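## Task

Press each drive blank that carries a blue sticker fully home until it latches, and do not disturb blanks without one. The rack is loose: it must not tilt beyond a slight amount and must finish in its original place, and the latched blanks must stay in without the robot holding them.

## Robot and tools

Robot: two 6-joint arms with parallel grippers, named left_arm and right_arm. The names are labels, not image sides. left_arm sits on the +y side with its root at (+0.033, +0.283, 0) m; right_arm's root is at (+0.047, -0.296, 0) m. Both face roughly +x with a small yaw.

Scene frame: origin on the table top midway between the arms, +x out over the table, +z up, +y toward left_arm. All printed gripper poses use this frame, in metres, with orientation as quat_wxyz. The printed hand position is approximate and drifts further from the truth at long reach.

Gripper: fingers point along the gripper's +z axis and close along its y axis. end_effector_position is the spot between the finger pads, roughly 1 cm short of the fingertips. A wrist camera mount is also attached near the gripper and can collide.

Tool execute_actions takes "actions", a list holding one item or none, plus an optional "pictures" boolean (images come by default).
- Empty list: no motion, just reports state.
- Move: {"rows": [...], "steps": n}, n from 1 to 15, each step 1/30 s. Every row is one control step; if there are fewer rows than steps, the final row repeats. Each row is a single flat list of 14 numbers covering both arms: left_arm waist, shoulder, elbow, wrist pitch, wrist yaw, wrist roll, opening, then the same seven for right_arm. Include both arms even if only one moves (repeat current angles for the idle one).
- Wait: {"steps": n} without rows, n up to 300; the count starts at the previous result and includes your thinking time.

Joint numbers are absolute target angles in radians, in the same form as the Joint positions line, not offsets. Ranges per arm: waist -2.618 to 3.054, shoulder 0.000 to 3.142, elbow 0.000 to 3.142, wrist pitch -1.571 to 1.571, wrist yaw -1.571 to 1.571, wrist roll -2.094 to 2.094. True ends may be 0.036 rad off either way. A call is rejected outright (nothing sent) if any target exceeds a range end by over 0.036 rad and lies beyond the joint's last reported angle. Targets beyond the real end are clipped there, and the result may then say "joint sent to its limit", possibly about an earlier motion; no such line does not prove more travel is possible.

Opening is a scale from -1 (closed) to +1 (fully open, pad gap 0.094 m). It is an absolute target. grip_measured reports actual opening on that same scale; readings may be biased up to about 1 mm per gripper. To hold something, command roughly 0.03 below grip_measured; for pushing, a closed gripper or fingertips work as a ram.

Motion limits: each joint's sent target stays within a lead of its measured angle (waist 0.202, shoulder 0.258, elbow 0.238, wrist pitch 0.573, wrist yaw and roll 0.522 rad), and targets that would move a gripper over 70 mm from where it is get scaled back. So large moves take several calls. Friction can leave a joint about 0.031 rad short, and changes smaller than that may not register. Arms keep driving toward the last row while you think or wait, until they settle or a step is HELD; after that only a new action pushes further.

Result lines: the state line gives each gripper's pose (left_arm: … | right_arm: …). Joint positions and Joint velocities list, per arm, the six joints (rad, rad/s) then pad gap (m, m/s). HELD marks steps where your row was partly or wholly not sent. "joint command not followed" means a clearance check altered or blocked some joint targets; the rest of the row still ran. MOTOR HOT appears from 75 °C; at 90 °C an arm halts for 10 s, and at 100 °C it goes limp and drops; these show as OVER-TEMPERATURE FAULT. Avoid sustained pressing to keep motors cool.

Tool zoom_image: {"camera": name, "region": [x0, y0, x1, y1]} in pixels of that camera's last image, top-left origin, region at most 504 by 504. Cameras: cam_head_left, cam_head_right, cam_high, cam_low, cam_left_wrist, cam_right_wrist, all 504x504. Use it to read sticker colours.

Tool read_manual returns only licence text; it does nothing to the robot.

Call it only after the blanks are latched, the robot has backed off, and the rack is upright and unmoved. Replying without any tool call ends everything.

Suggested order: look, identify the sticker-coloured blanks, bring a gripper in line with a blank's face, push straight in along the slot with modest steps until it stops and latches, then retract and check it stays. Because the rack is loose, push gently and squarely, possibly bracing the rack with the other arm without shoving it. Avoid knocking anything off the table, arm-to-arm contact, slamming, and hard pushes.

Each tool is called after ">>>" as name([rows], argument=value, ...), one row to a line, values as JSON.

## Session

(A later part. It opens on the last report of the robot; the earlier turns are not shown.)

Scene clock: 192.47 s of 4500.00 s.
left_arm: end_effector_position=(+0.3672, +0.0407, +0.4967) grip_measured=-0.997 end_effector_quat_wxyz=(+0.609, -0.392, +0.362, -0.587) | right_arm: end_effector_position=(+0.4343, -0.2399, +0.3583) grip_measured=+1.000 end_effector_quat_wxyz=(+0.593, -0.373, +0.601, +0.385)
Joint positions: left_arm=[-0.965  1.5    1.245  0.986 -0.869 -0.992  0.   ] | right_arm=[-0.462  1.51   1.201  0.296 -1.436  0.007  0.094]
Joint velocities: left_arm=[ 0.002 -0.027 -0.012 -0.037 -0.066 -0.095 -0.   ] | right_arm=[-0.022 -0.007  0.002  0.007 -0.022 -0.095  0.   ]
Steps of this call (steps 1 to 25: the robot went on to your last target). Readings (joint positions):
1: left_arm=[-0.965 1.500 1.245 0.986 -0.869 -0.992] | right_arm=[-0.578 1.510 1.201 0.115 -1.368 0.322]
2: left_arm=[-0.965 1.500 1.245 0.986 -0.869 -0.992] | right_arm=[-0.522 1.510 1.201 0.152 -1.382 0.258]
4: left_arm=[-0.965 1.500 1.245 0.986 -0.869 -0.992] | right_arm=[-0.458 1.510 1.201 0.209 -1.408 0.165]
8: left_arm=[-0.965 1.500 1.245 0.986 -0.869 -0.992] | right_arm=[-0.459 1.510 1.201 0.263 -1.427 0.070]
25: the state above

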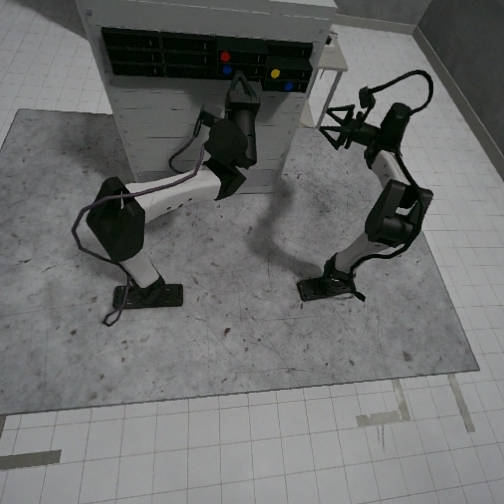

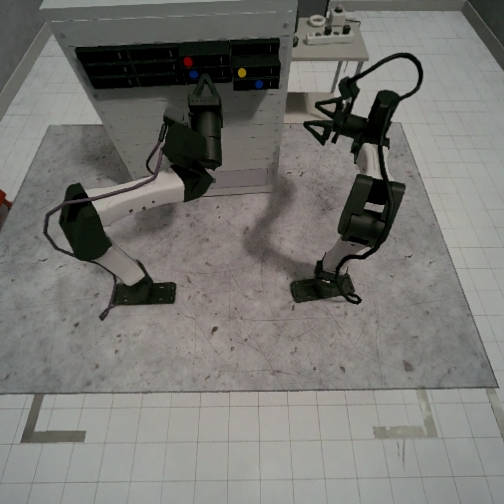

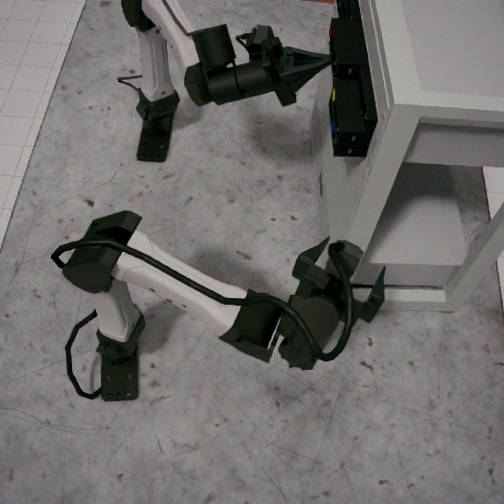

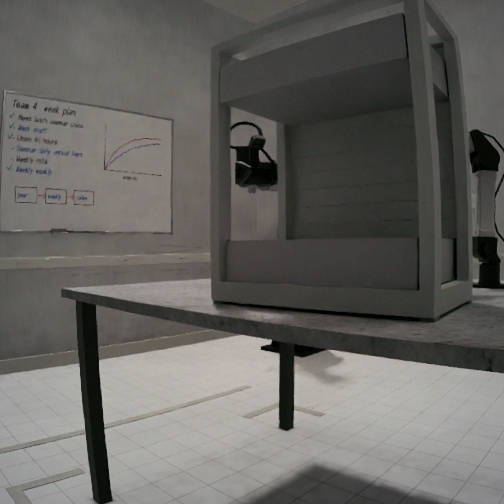

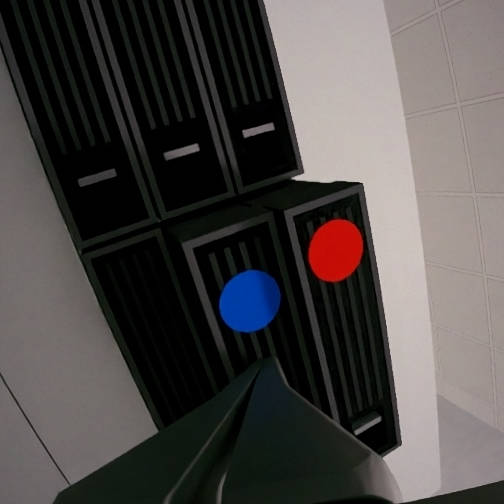

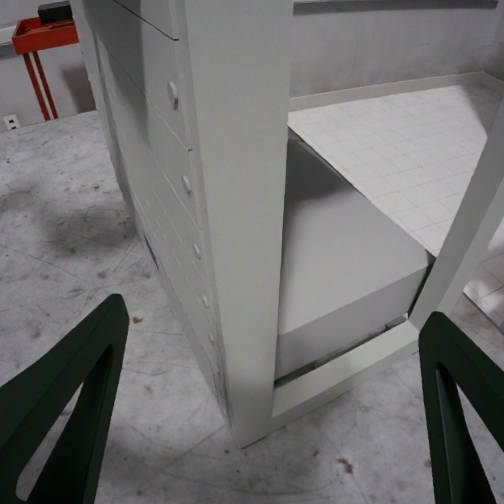

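>>> execute_actions([
  {"rows":[[-0.965,1.5,1.245,0.985,-0.869,-1.0,-1,-0.40,1.56,1.25,0.31,-1.42,0,1],[-0.965,1.5,1.245,0.985,-0.869,-1.0,-1,-0.40,1.56,1.25,0.31,-1.42,0,1],[-0.965,1.5,1.245,0.985,-0.869,-1.0,-1,-0.345,1.62,1.31,0.31,-1.41,0,1],[-0.965,1.5,1.245,0.985,-0.869,-1.0,-1,-0.345,1.62,1.31,0.31,-1.41,0,1],[-0.965,1.5,1.245,0.985,-0.869,-1.0,-1,-0.30,1.67,1.36,0.305,-1.46,0,1],[-0.965,1.5,1.245,0.985,-0.869,-1.0,-1,-0.30,1.67,1.36,0.305,-1.46,0,1],[-0.965,1.5,1.245,0.985,-0.869,-1.0,-1,-0.265,1.70,1.39,0.30,-1.48,0,1]],"steps":15},
])

Scene clock: 213.67 s of 4500.00 s.
left_arm: end_effector_position=(+0.3672, +0.0407, +0.4967) grip_measured=-0.997 end_effector_quat_wxyz=(+0.609, -0.392, +0.362, -0.587) | right_arm: end_effector_position=(+0.4573, -0.1674, +0.3498) grip_measured=+1.000 end_effector_quat_wxyz=(+0.540, -0.435, +0.559, +0.454)
Joint positions: left_arm=[-0.965  1.5    1.245  0.986 -0.869 -0.992  0.   ] | right_arm=[-0.261  1.691  1.36   0.299 -1.464  0.006  0.094]
Joint velocities: left_arm=[-0.017 -0.007  0.007 -0.007 -0.037 -0.022  0.   ] | right_arm=[-0.007 -0.007  0.002  0.007 -0.081 -0.007  0.   ]
Steps of this call (steps 1 to 30: the robot went on to your last target; steps 31 to 90: nothing new was sent; then 17.70 s passed at rest; steps 91 to 105: all 15 steps of this action). Readings (joint positions):
91: left_arm=[-0.965 1.500 1.245 0.986 -0.869 -0.992] | right_arm=[-0.457 1.513 1.205 0.296 -1.436 0.006]
92: left_arm=[-0.965 1.500 1.245 0.986 -0.869 -0.992] | right_arm=[-0.445 1.521 1.213 0.298 -1.434 0.006]
94: left_arm=[-0.965 1.500 1.245 0.986 -0.869 -0.992] | right_arm=[-0.398 1.557 1.256 0.301 -1.430 0.006]
98: left_arm=[-0.965 1.500 1.245 0.986 -0.869 -0.992] | right_arm=[-0.293 1.656 1.350 0.304 -1.446 0.006]
105: the state above

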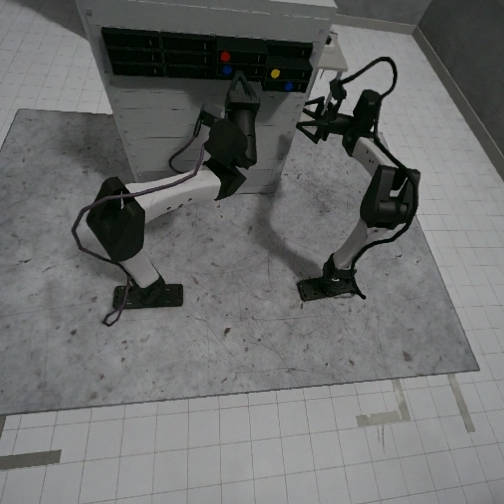

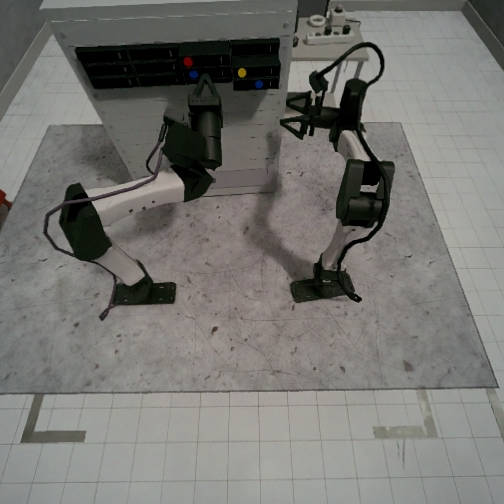

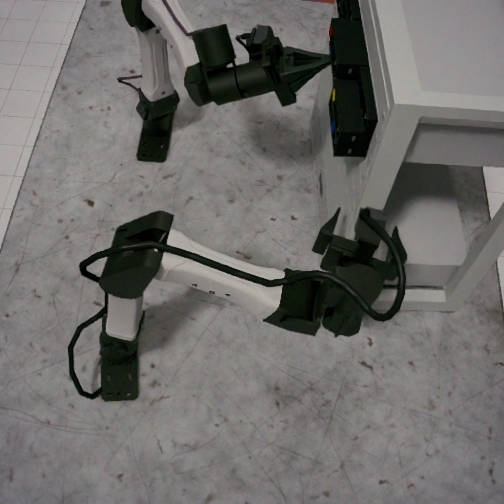

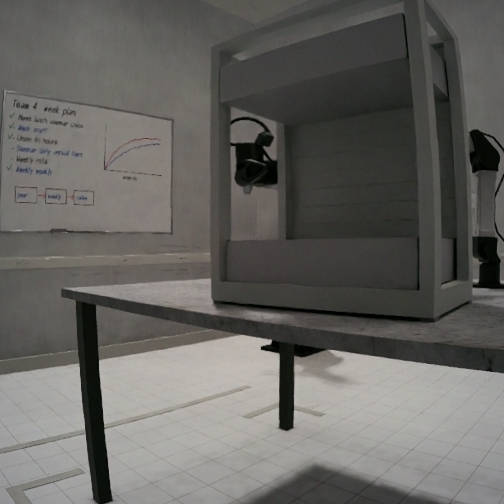

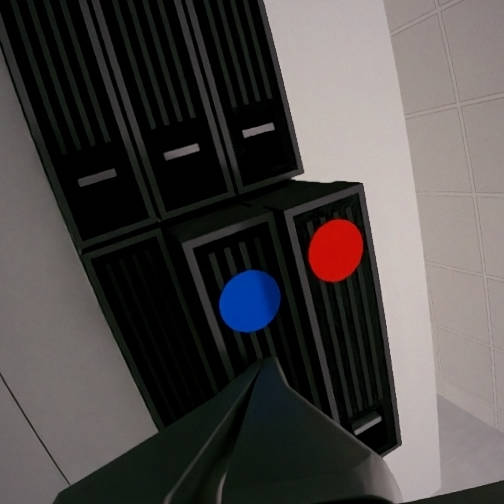

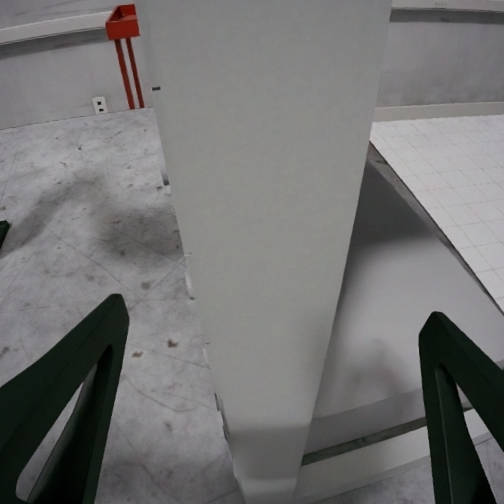

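>>> execute_actions([
  {"rows":[[-0.965,1.5,1.245,0.985,-0.869,-1.0,-1,-0.225,1.72,1.40,0.30,-1.49,0,1],[-0.965,1.5,1.245,0.985,-0.869,-1.0,-1,-0.225,1.72,1.40,0.30,-1.49,0,1],[-0.965,1.5,1.245,0.985,-0.869,-1.0,-1,-0.225,1.72,1.40,0.30,-1.49,0,1],[-0.965,1.5,1.245,0.985,-0.869,-1.0,-1,-0.18,1.75,1.43,0.295,-1.53,0,1]],"steps":15},
])

Scene clock: 218.60 s of 4500.00 s.
left_arm: end_effector_position=(+0.3672, +0.0407, +0.4967) grip_measured=-0.997 end_effector_quat_wxyz=(+0.609, -0.392, +0.362, -0.587) | right_arm: end_effector_position=(+0.4466, -0.1332, +0.3503) grip_measured=+1.000 end_effector_quat_wxyz=(+0.510, -0.473, +0.527, +0.489)
Joint positions: left_arm=[-0.965  1.5    1.245  0.986 -0.869 -0.992  0.   ] | right_arm=[-0.179  1.73   1.404  0.298 -1.517  0.006  0.094]
Joint velocities: left_arm=[-0.007  0.002 -0.002  0.066  0.051  0.022 -0.   ] | right_arm=[-0.002 -0.017  0.002  0.007  0.007  0.007  0.   ]
Steps of this call (steps 1 to 15: the robot went on to your last target; steps 16 to 90: nothing new was sent; then 1.43 s passed at rest; steps 91 to 105: all 15 steps of this action). Readings (joint positions):
91: left_arm=[-0.965 1.500 1.245 0.986 -0.869 -0.992] | right_arm=[-0.259 1.692 1.362 0.299 -1.471 0.006]
92: left_arm=[-0.965 1.500 1.245 0.986 -0.869 -0.992] | right_arm=[-0.254 1.694 1.367 0.299 -1.473 0.006]
94: left_arm=[-0.965 1.500 1.245 0.986 -0.869 -0.992] | right_arm=[-0.235 1.701 1.378 0.298 -1.481 0.006]
98: left_arm=[-0.965 1.500 1.245 0.986 -0.869 -0.992] | right_arm=[-0.184 1.725 1.404 0.298 -1.504 0.006]
105: the state above

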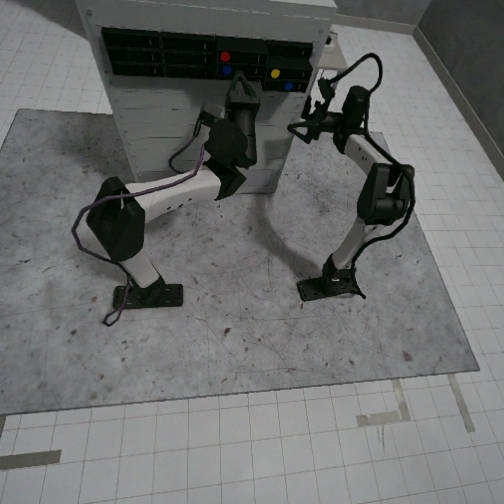

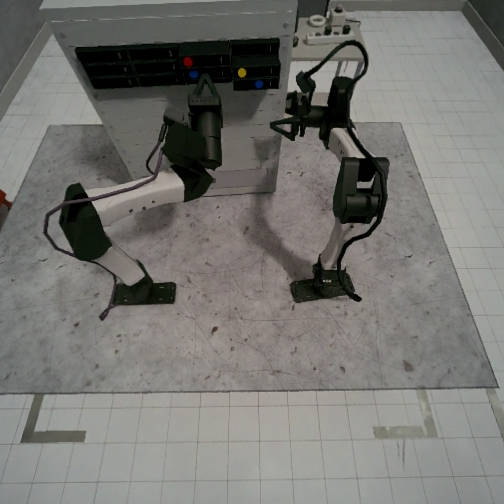

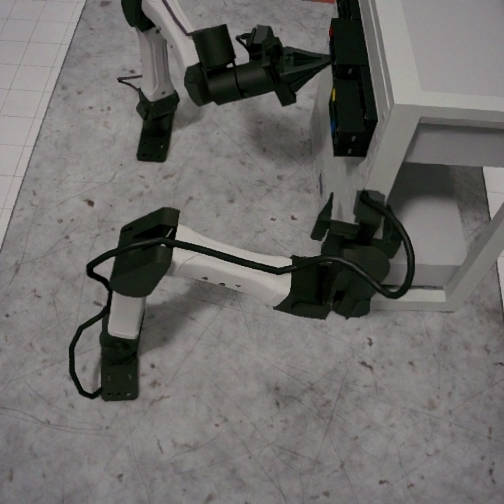

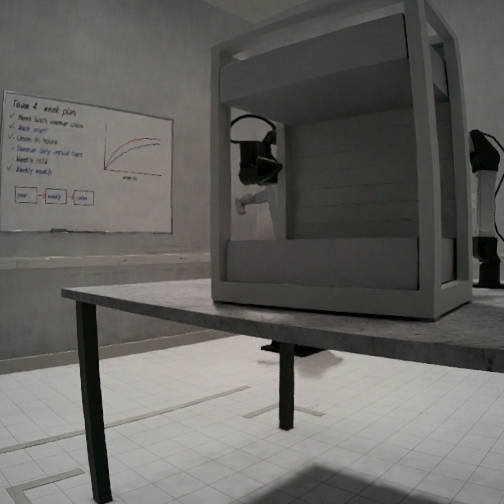

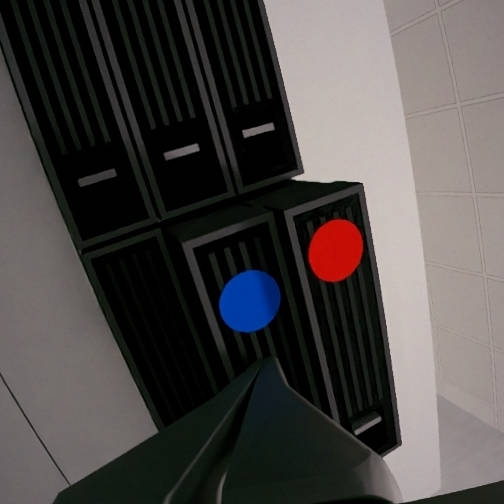

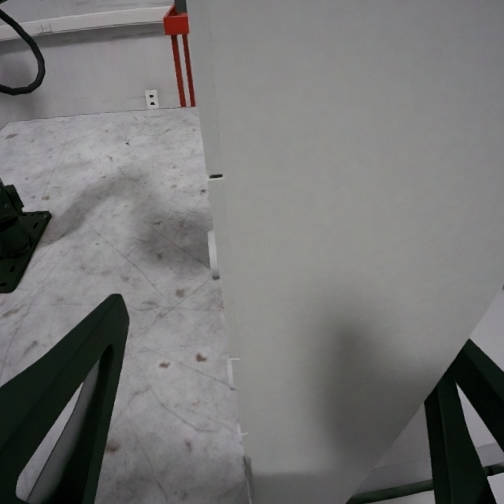

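>>> execute_actions([
  {"rows":[[-0.965,1.5,1.245,0.985,-0.869,-1.0,-1,-0.18,1.785,1.45,0.295,-1.53,0,1],[-0.965,1.5,1.245,0.985,-0.869,-1.0,-1,-0.18,1.785,1.45,0.295,-1.53,0,1],[-0.965,1.5,1.245,0.985,-0.869,-1.0,-1,-0.18,1.785,1.45,0.295,-1.53,0,1],[-0.965,1.5,1.245,0.985,-0.869,-1.0,-1,-0.18,1.785,1.45,0.295,-1.53,0,1],[-0.965,1.5,1.245,0.985,-0.869,-1.0,-1,-0.18,1.785,1.45,0.295,-1.53,0,1],[-0.965,1.5,1.245,0.985,-0.869,-1.0,-1,-0.18,1.785,1.45,0.295,-1.53,0,1],[-0.965,1.5,1.245,0.985,-0.869,-1.0,-1,-0.18,1.785,1.45,0.295,-1.53,0,0.35]],"steps":15},
])

Scene clock: 224.53 s of 4500.00 s.
left_arm: end_effector_position=(+0.3672, +0.0407, +0.4967) grip_measured=-0.997 end_effector_quat_wxyz=(+0.609, -0.392, +0.362, -0.587) | right_arm: end_effector_position=(+0.4552, -0.1333, +0.3429) grip_measured=+0.352 end_effector_quat_wxyz=(+0.504, -0.470, +0.530, +0.495)
Joint positions: left_arm=[-0.965  1.5    1.245  0.986 -0.869 -0.992  0.   ] | right_arm=[-0.179  1.768  1.426  0.298 -1.522  0.005  0.064]
Joint velocities: left_arm=[-0.007 -0.002 -0.012  0.022 -0.051 -0.081 -0.   ] | right_arm=[ 0.007 -0.007  0.002 -0.007  0.037  0.022  0.001]
Steps of this call (steps 1 to 15: the robot went on to your last target; steps 16 to 90: nothing new was sent; then 2.43 s passed at rest; steps 91 to 105: all 15 steps of this action). Readings (joint positions):
91: left_arm=[-0.965 1.500 1.245 0.986 -0.869 -0.992] | right_arm=[-0.179 1.734 1.408 0.298 -1.522 0.005]
92: left_arm=[-0.965 1.500 1.245 0.986 -0.869 -0.992] | right_arm=[-0.179 1.741 1.417 0.298 -1.522 0.005]
94: left_arm=[-0.965 1.500 1.245 0.986 -0.869 -0.992] | right_arm=[-0.179 1.754 1.425 0.298 -1.522 0.005]
98: left_arm=[-0.965 1.500 1.245 0.986 -0.869 -0.992] | right_arm=[-0.179 1.768 1.426 0.298 -1.522 0.005]
105: the state above

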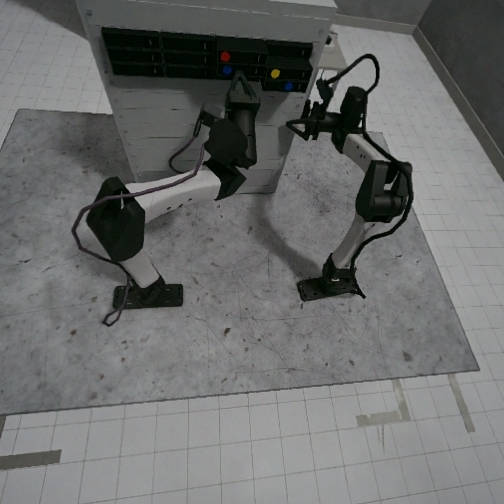

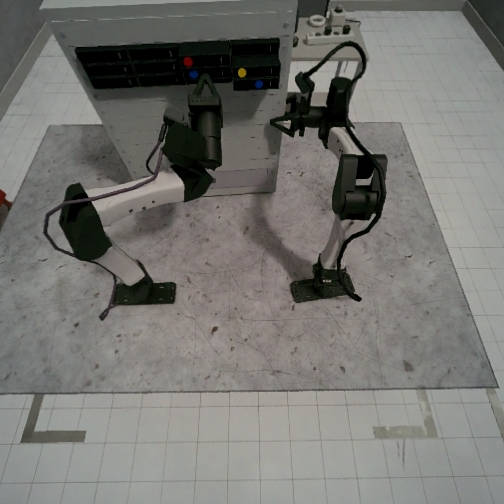

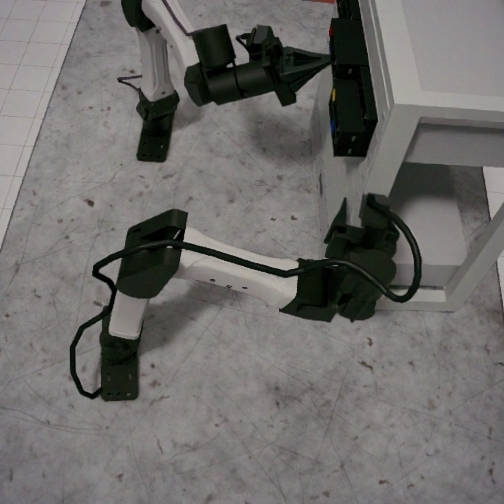

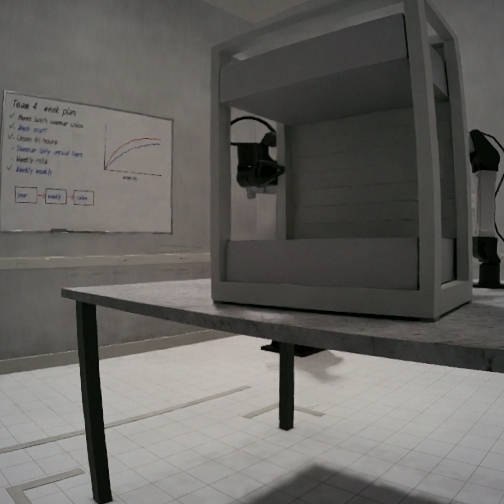

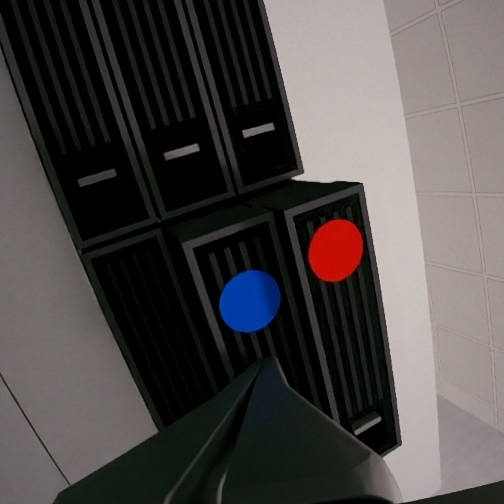

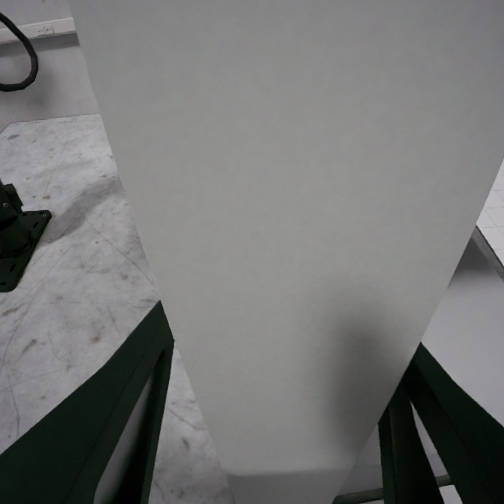

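>>> execute_actions([
  {"rows":[[-0.965,1.5,1.245,0.985,-0.869,-1.0,-1,-0.18,1.785,1.45,0.295,-1.53,0,0.1],[-0.965,1.5,1.245,0.985,-0.869,-1.0,-1,-0.18,1.785,1.45,0.295,-1.53,0,0.1],[-0.965,1.5,1.245,0.985,-0.869,-1.0,-1,-0.18,1.785,1.45,0.295,-1.53,0,0.1],[-0.965,1.5,1.245,0.985,-0.869,-1.0,-1,-0.18,1.785,1.45,0.295,-1.53,0,0.1],[-0.965,1.5,1.245,0.985,-0.869,-1.0,-1,-0.18,1.785,1.45,0.295,-1.53,0,0.1],[-0.945,1.535,1.28,0.988,-0.869,-1.0,-1,-0.18,1.785,1.45,0.295,-1.53,0,0.1],[-0.945,1.535,1.28,0.988,-0.869,-1.0,-1,-0.18,1.785,1.45,0.295,-1.53,0,0.1],[-0.945,1.535,1.28,0.988,-0.869,-1.0,-1,-0.18,1.785,1.45,0.295,-1.53,0,0.1],[-0.925,1.57,1.31,0.99,-0.869,-1.0,-1,-0.18,1.785,1.45,0.295,-1.53,0,0.1]],"steps":15},
])

Scene clock: 233.53 s of 4500.00 s.
left_arm: end_effector_position=(+0.3747, +0.0416, +0.5056) grip_measured=-0.997 end_effector_quat_wxyz=(+0.612, -0.395, +0.346, -0.591) | right_arm: end_effector_position=(+0.4552, -0.1333, +0.3429) grip_measured=+0.102 end_effector_quat_wxyz=(+0.504, -0.470, +0.530, +0.495)
Joint positions: left_arm=[-0.946  1.536  1.296  1.003 -0.863 -0.992  0.   ] | right_arm=[-0.179  1.768  1.426  0.298 -1.522  0.005  0.052]
Joint velocities: left_arm=[ 0.007 -0.012  0.012 -0.007 -0.007 -0.081  0.   ] | right_arm=[-0.002 -0.012 -0.012 -0.022 -0.007  0.007 -0.   ]
Steps of this call (steps 1 to 15: the robot went on to your last target; steps 16 to 90: nothing new was sent; then 5.50 s passed at rest; steps 91 to 105: all 15 steps of this action). Readings (joint positions):
91: left_arm=[-0.965 1.500 1.245 0.986 -0.869 -0.992] | right_arm=[-0.179 1.768 1.426 0.298 -1.522 0.005]
92: left_arm=[-0.965 1.500 1.245 0.986 -0.869 -0.992] | right_arm=[-0.179 1.768 1.426 0.298 -1.522 0.005]
94: left_arm=[-0.965 1.500 1.245 0.986 -0.869 -0.992] | right_arm=[-0.179 1.768 1.426 0.298 -1.522 0.005]
98: left_arm=[-0.965 1.505 1.258 0.988 -0.869 -0.992] | right_arm=[-0.179 1.768 1.426 0.298 -1.522 0.005]
105: the state above

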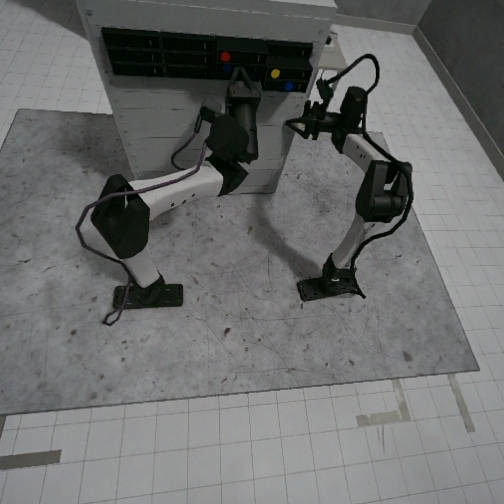

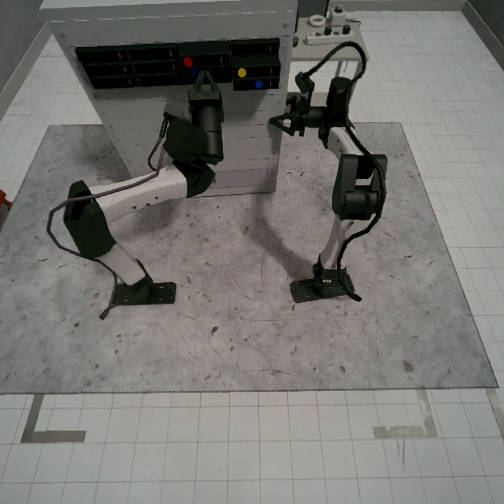

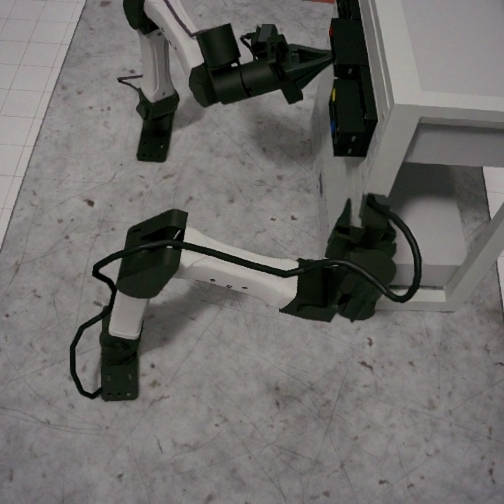

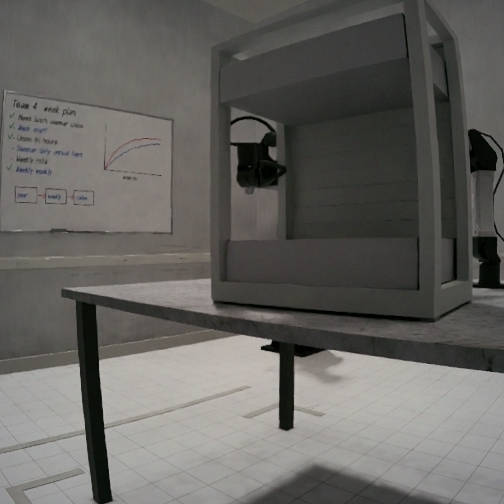

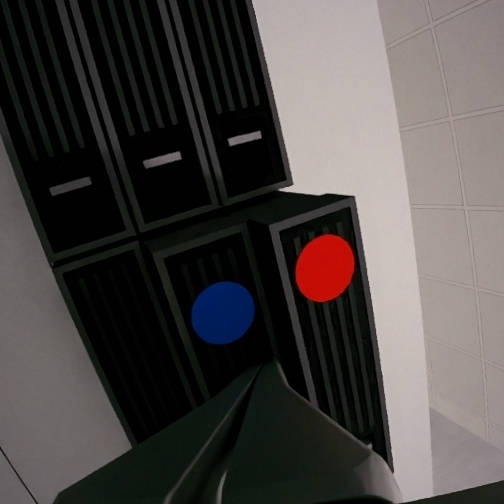

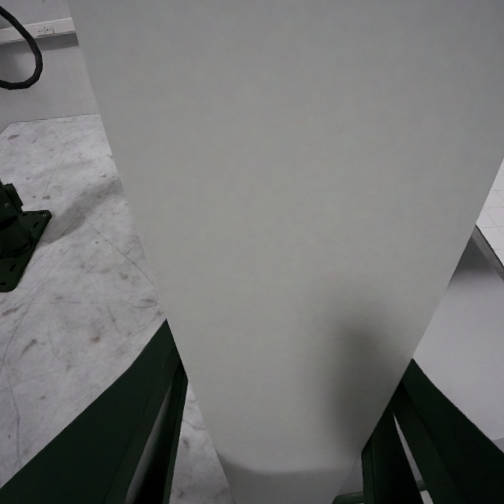

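>>> execute_actions([
  {"rows":[[-0.945,1.55,1.245,0.97,-0.869,-1.0,-1,-0.18,1.785,1.45,0.295,-1.53,0,-0.1]],"steps":15},
])

Scene clock: 238.23 s of 4500.00 s.
left_arm: end_effector_position=(+0.3756, +0.0394, +0.4992) grip_measured=-0.997 end_effector_quat_wxyz=(+0.613, -0.392, +0.352, -0.589) | right_arm: end_effector_position=(+0.4558, -0.1333, +0.3428) grip_measured=-0.027 end_effector_quat_wxyz=(+0.507, -0.476, +0.524, +0.492)
Joint positions: left_arm=[-0.946  1.536  1.276  1.007 -0.858 -0.992  0.   ] | right_arm=[-0.179  1.774  1.43   0.306 -1.527 -0.005  0.046]
Joint velocities: left_arm=[-0.002  0.007 -0.012  0.081  0.022 -0.022  0.   ] | right_arm=[ 0.017 -0.017 -0.012 -0.007 -0.007  0.051  0.001]
Steps of this call (steps 1 to 15: the robot went on to your last target; steps 16 to 90: nothing new was sent; then 1.20 s passed at rest; steps 91 to 105: all 15 steps of this action). Readings (joint positions):
91: left_arm=[-0.946 1.536 1.292 1.003 -0.863 -0.992] | right_arm=[-0.179 1.769 1.426 0.298 -1.517 0.003]
92: left_arm=[-0.946 1.536 1.287 1.006 -0.862 -0.992] | right_arm=[-0.179 1.773 1.428 0.306 -1.524 -0.005]
94: left_arm=[-0.946 1.536 1.279 1.007 -0.859 -0.992] | right_arm=[-0.179 1.774 1.430 0.306 -1.527 -0.005]
98: left_arm=[-0.946 1.536 1.276 1.007 -0.858 -0.992] | right_arm=[-0.179 1.774 1.430 0.306 -1.527 -0.005]
105: the state above

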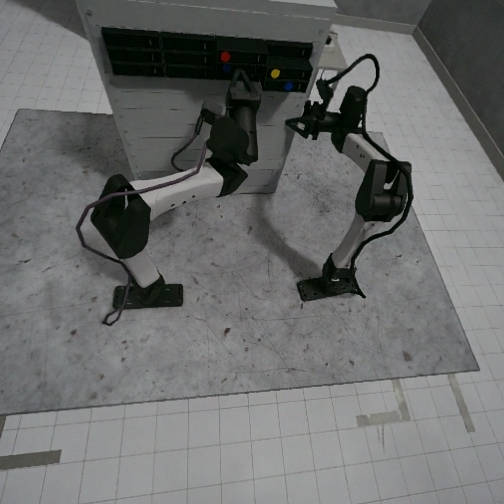

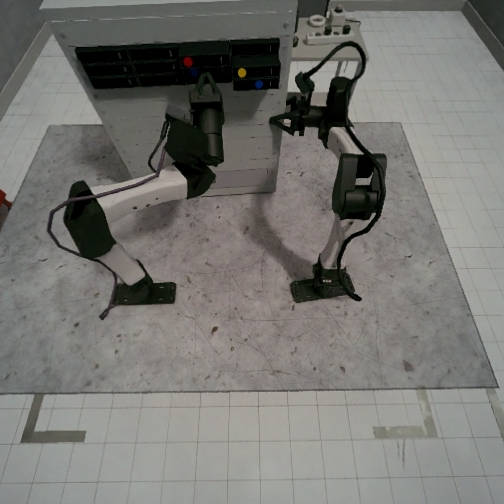

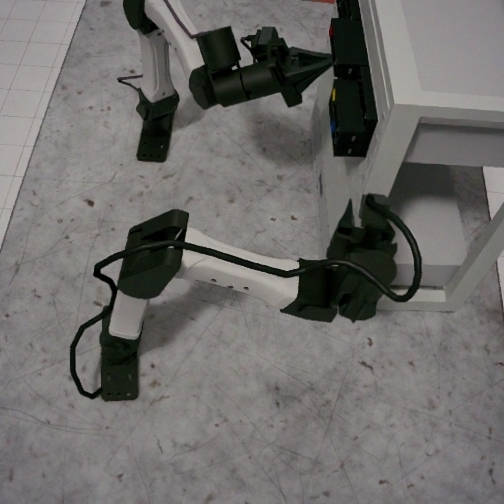

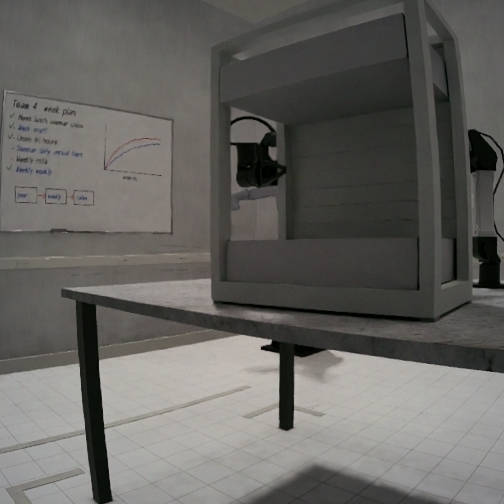

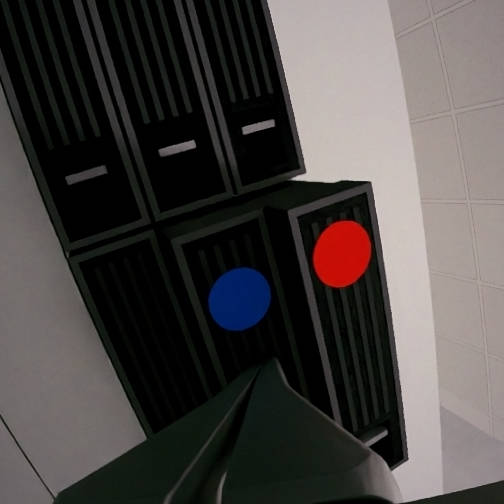

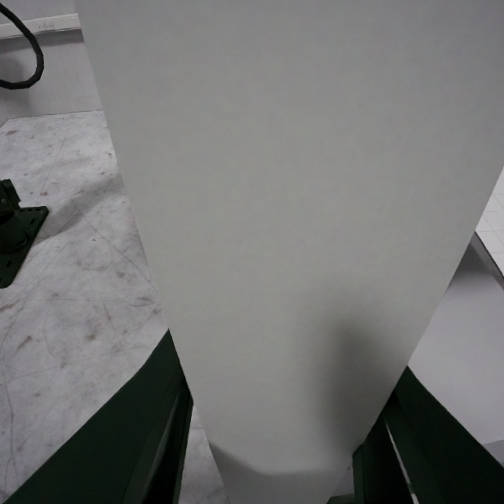

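>>> execute_actions([
  {"rows":[[-0.93,1.59,1.29,0.985,-0.869,-1.0,-1,-0.18,1.785,1.45,0.295,-1.53,0,-0.07],[-0.93,1.59,1.29,0.985,-0.869,-1.0,-1,-0.18,1.785,1.45,0.295,-1.53,0,-0.07],[-0.93,1.59,1.29,0.985,-0.869,-1.0,-1,-0.18,1.785,1.45,0.295,-1.53,0,-0.07],[-0.93,1.59,1.29,0.985,-0.869,-1.0,-1,-0.18,1.785,1.45,0.295,-1.53,0,-0.07],[-0.905,1.63,1.33,0.985,-0.869,-1.0,-1,-0.18,1.785,1.45,0.295,-1.53,0,-0.07],[-0.905,1.63,1.33,0.985,-0.869,-1.0,-1,-0.18,1.785,1.45,0.295,-1.53,0,-0.07],[-0.905,1.63,1.33,0.985,-0.869,-1.0,-1,-0.18,1.785,1.45,0.295,-1.53,0,-0.07],[-0.905,1.63,1.33,0.985,-0.869,-1.0,-1,-0.18,1.785,1.45,0.295,-1.53,0,-0.07],[-0.88,1.67,1.365,0.985,-0.869,-1.0,-1,-0.18,1.785,1.45,0.295,-1.53,0,-0.07]],"steps":15},
])

Scene clock: 244.93 s of 4500.00 s.
left_arm: end_effector_position=(+0.3985, +0.0367, +0.4982) grip_measured=-0.997 end_effector_quat_wxyz=(+0.624, -0.399, +0.339, -0.580) | right_arm: end_effector_position=(+0.4558, -0.1333, +0.3428) grip_measured=-0.027 end_effector_quat_wxyz=(+0.507, -0.475, +0.524, +0.492)
Joint positions: left_arm=[-0.906  1.624  1.353  1.033 -0.857 -0.992  0.   ] | right_arm=[-0.179  1.774  1.43   0.306 -1.527 -0.005  0.046]
Joint velocities: left_arm=[ 0.007  0.002 -0.002 -0.007  0.022 -0.051 -0.001] | right_arm=[ 0.007 -0.017  0.002 -0.007 -0.051 -0.051  0.001]
Steps of this call (steps 1 to 15: the robot went on to your last target; steps 16 to 90: nothing new was sent; then 3.20 s passed at rest; steps 91 to 105: all 15 steps of this action). Readings (joint positions):
91: left_arm=[-0.946 1.537 1.276 1.009 -0.858 -0.992] | right_arm=[-0.179 1.774 1.430 0.306 -1.527 -0.005]
92: left_arm=[-0.946 1.539 1.276 1.014 -0.858 -0.992] | right_arm=[-0.179 1.774 1.430 0.306 -1.527 -0.005]
94: left_arm=[-0.946 1.543 1.276 1.019 -0.858 -0.992] | right_arm=[-0.179 1.774 1.430 0.306 -1.527 -0.005]
98: left_arm=[-0.928 1.583 1.317 1.021 -0.859 -0.992] | right_arm=[-0.179 1.774 1.430 0.306 -1.527 -0.005]
105: the state above

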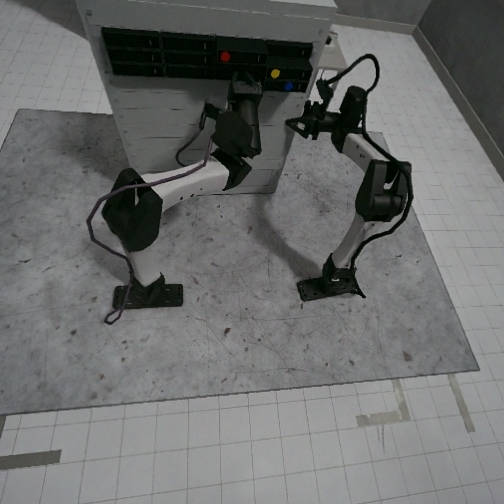

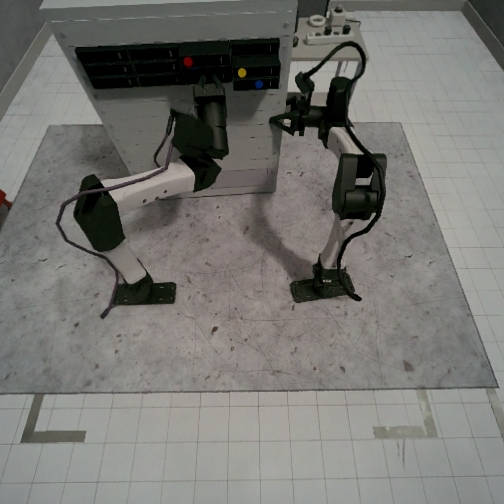

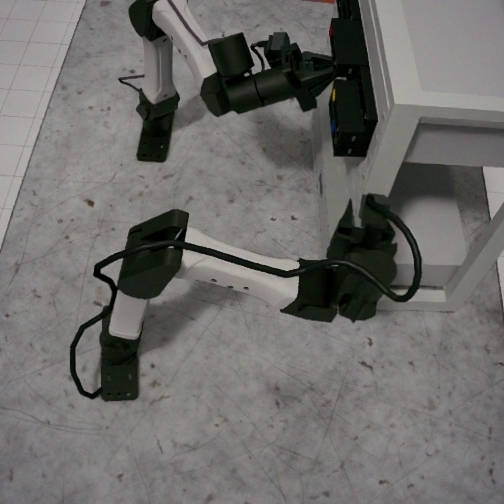

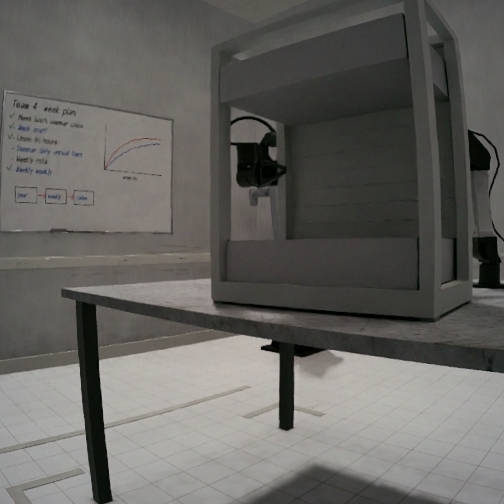

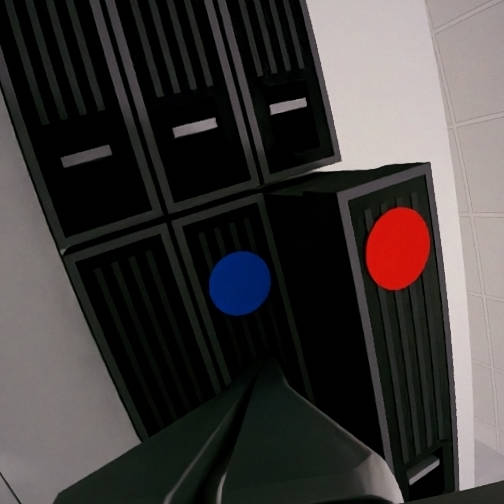

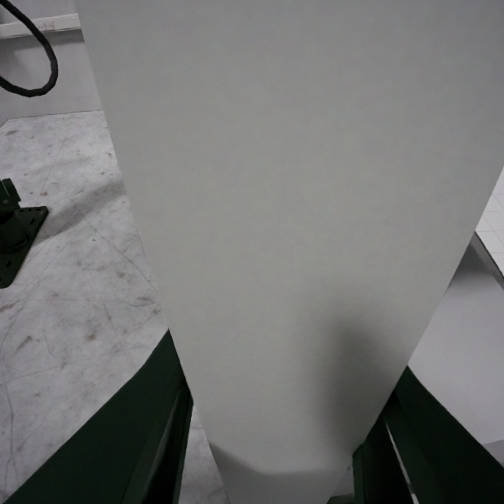

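Going well; nearly flush. Continue.

>>> execute_actions([
  {"rows":[[-0.87,1.69,1.375,0.99,-0.869,-1.0,-1,-0.18,1.785,1.45,0.295,-1.53,0,-0.07],[-0.87,1.69,1.375,0.99,-0.869,-1.0,-1,-0.18,1.785,1.45,0.295,-1.53,0,-0.07],[-0.87,1.69,1.375,0.99,-0.869,-1.0,-1,-0.18,1.785,1.45,0.295,-1.53,0,-0.07],[-0.87,1.69,1.375,0.99,-0.869,-1.0,-1,-0.18,1.785,1.45,0.295,-1.53,0,-0.07],[-0.87,1.69,1.375,0.99,-0.869,-1.0,-1,-0.18,1.785,1.45,0.295,-1.53,0,-0.07],[-0.85,1.73,1.41,0.99,-0.869,-1.0,-1,-0.18,1.785,1.45,0.295,-1.53,0,-0.07]],"steps":15},
])

Scene clock: 249.93 s of 4500.00 s.
left_arm: end_effector_position=(+0.4001, +0.0352, +0.5021) grip_measured=-0.997 end_effector_quat_wxyz=(+0.621, -0.406, +0.315, -0.593) | right_arm: end_effector_position=(+0.4558, -0.1333, +0.3428) grip_measured=-0.027 end_effector_quat_wxyz=(+0.507, -0.475, +0.524, +0.492)
Joint positions: left_arm=[-0.908  1.662  1.384  1.094 -0.866 -0.992  0.   ] | right_arm=[-0.179  1.774  1.43   0.306 -1.527 -0.005  0.046]
Joint velocities: left_arm=[-0.007  0.007  0.007  0.007  0.007 -0.022 -0.   ] | right_arm=[-0.007  0.002 -0.002 -0.081  0.022 -0.066  0.001]
Steps of this call (steps 1 to 15: the robot went on to your last target; steps 16 to 90: nothing new was sent; then 1.50 s passed at rest; steps 91 to 105: all 15 steps of this action). Readings (joint positions):
91: left_arm=[-0.906 1.625 1.353 1.034 -0.857 -0.992] | right_arm=[-0.179 1.774 1.430 0.306 -1.527 -0.005]
92: left_arm=[-0.906 1.628 1.355 1.040 -0.860 -0.992] | right_arm=[-0.179 1.774 1.430 0.306 -1.527 -0.005]
94: left_arm=[-0.906 1.632 1.356 1.049 -0.860 -0.992] | right_arm=[-0.179 1.774 1.430 0.306 -1.527 -0.005]
98: left_arm=[-0.907 1.653 1.380 1.073 -0.865 -0.992] | right_arm=[-0.179 1.774 1.430 0.306 -1.527 -0.005]
105: the state above

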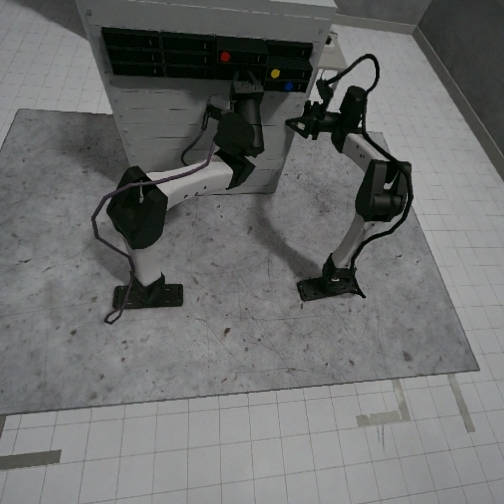

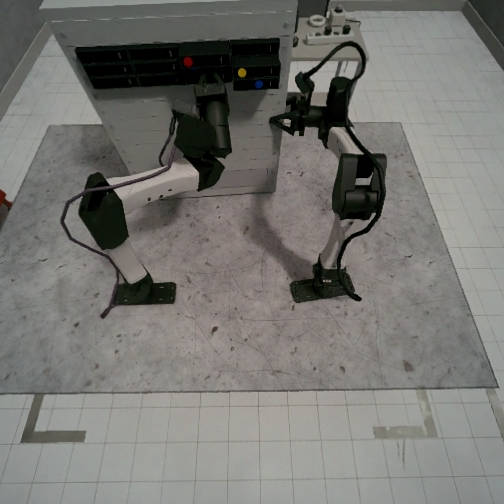

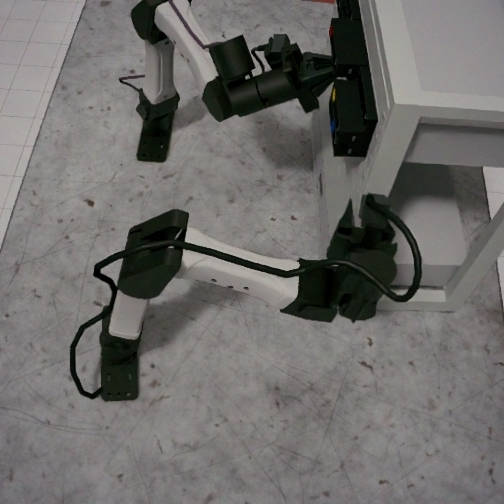

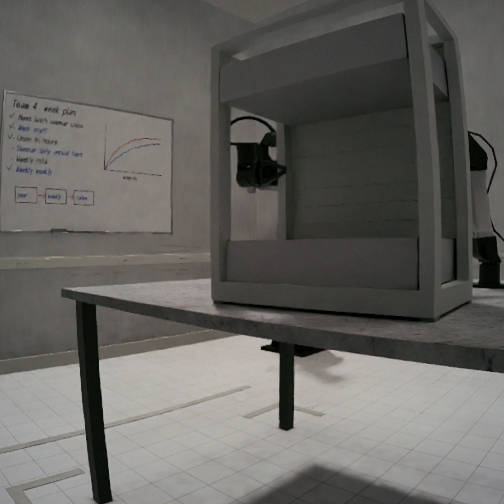

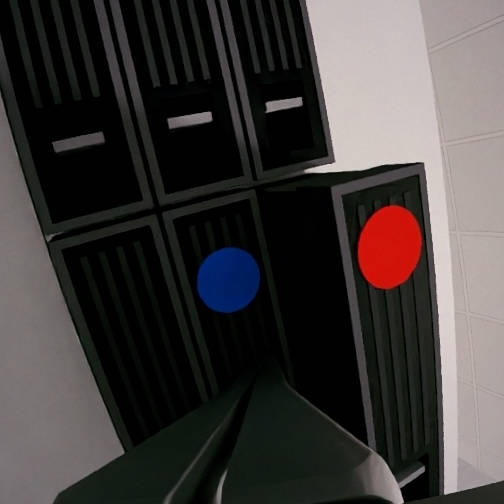

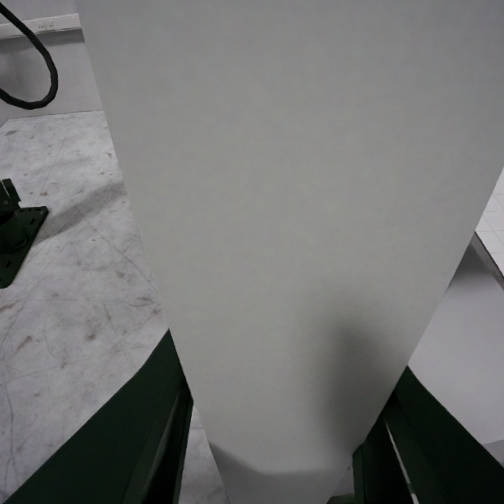

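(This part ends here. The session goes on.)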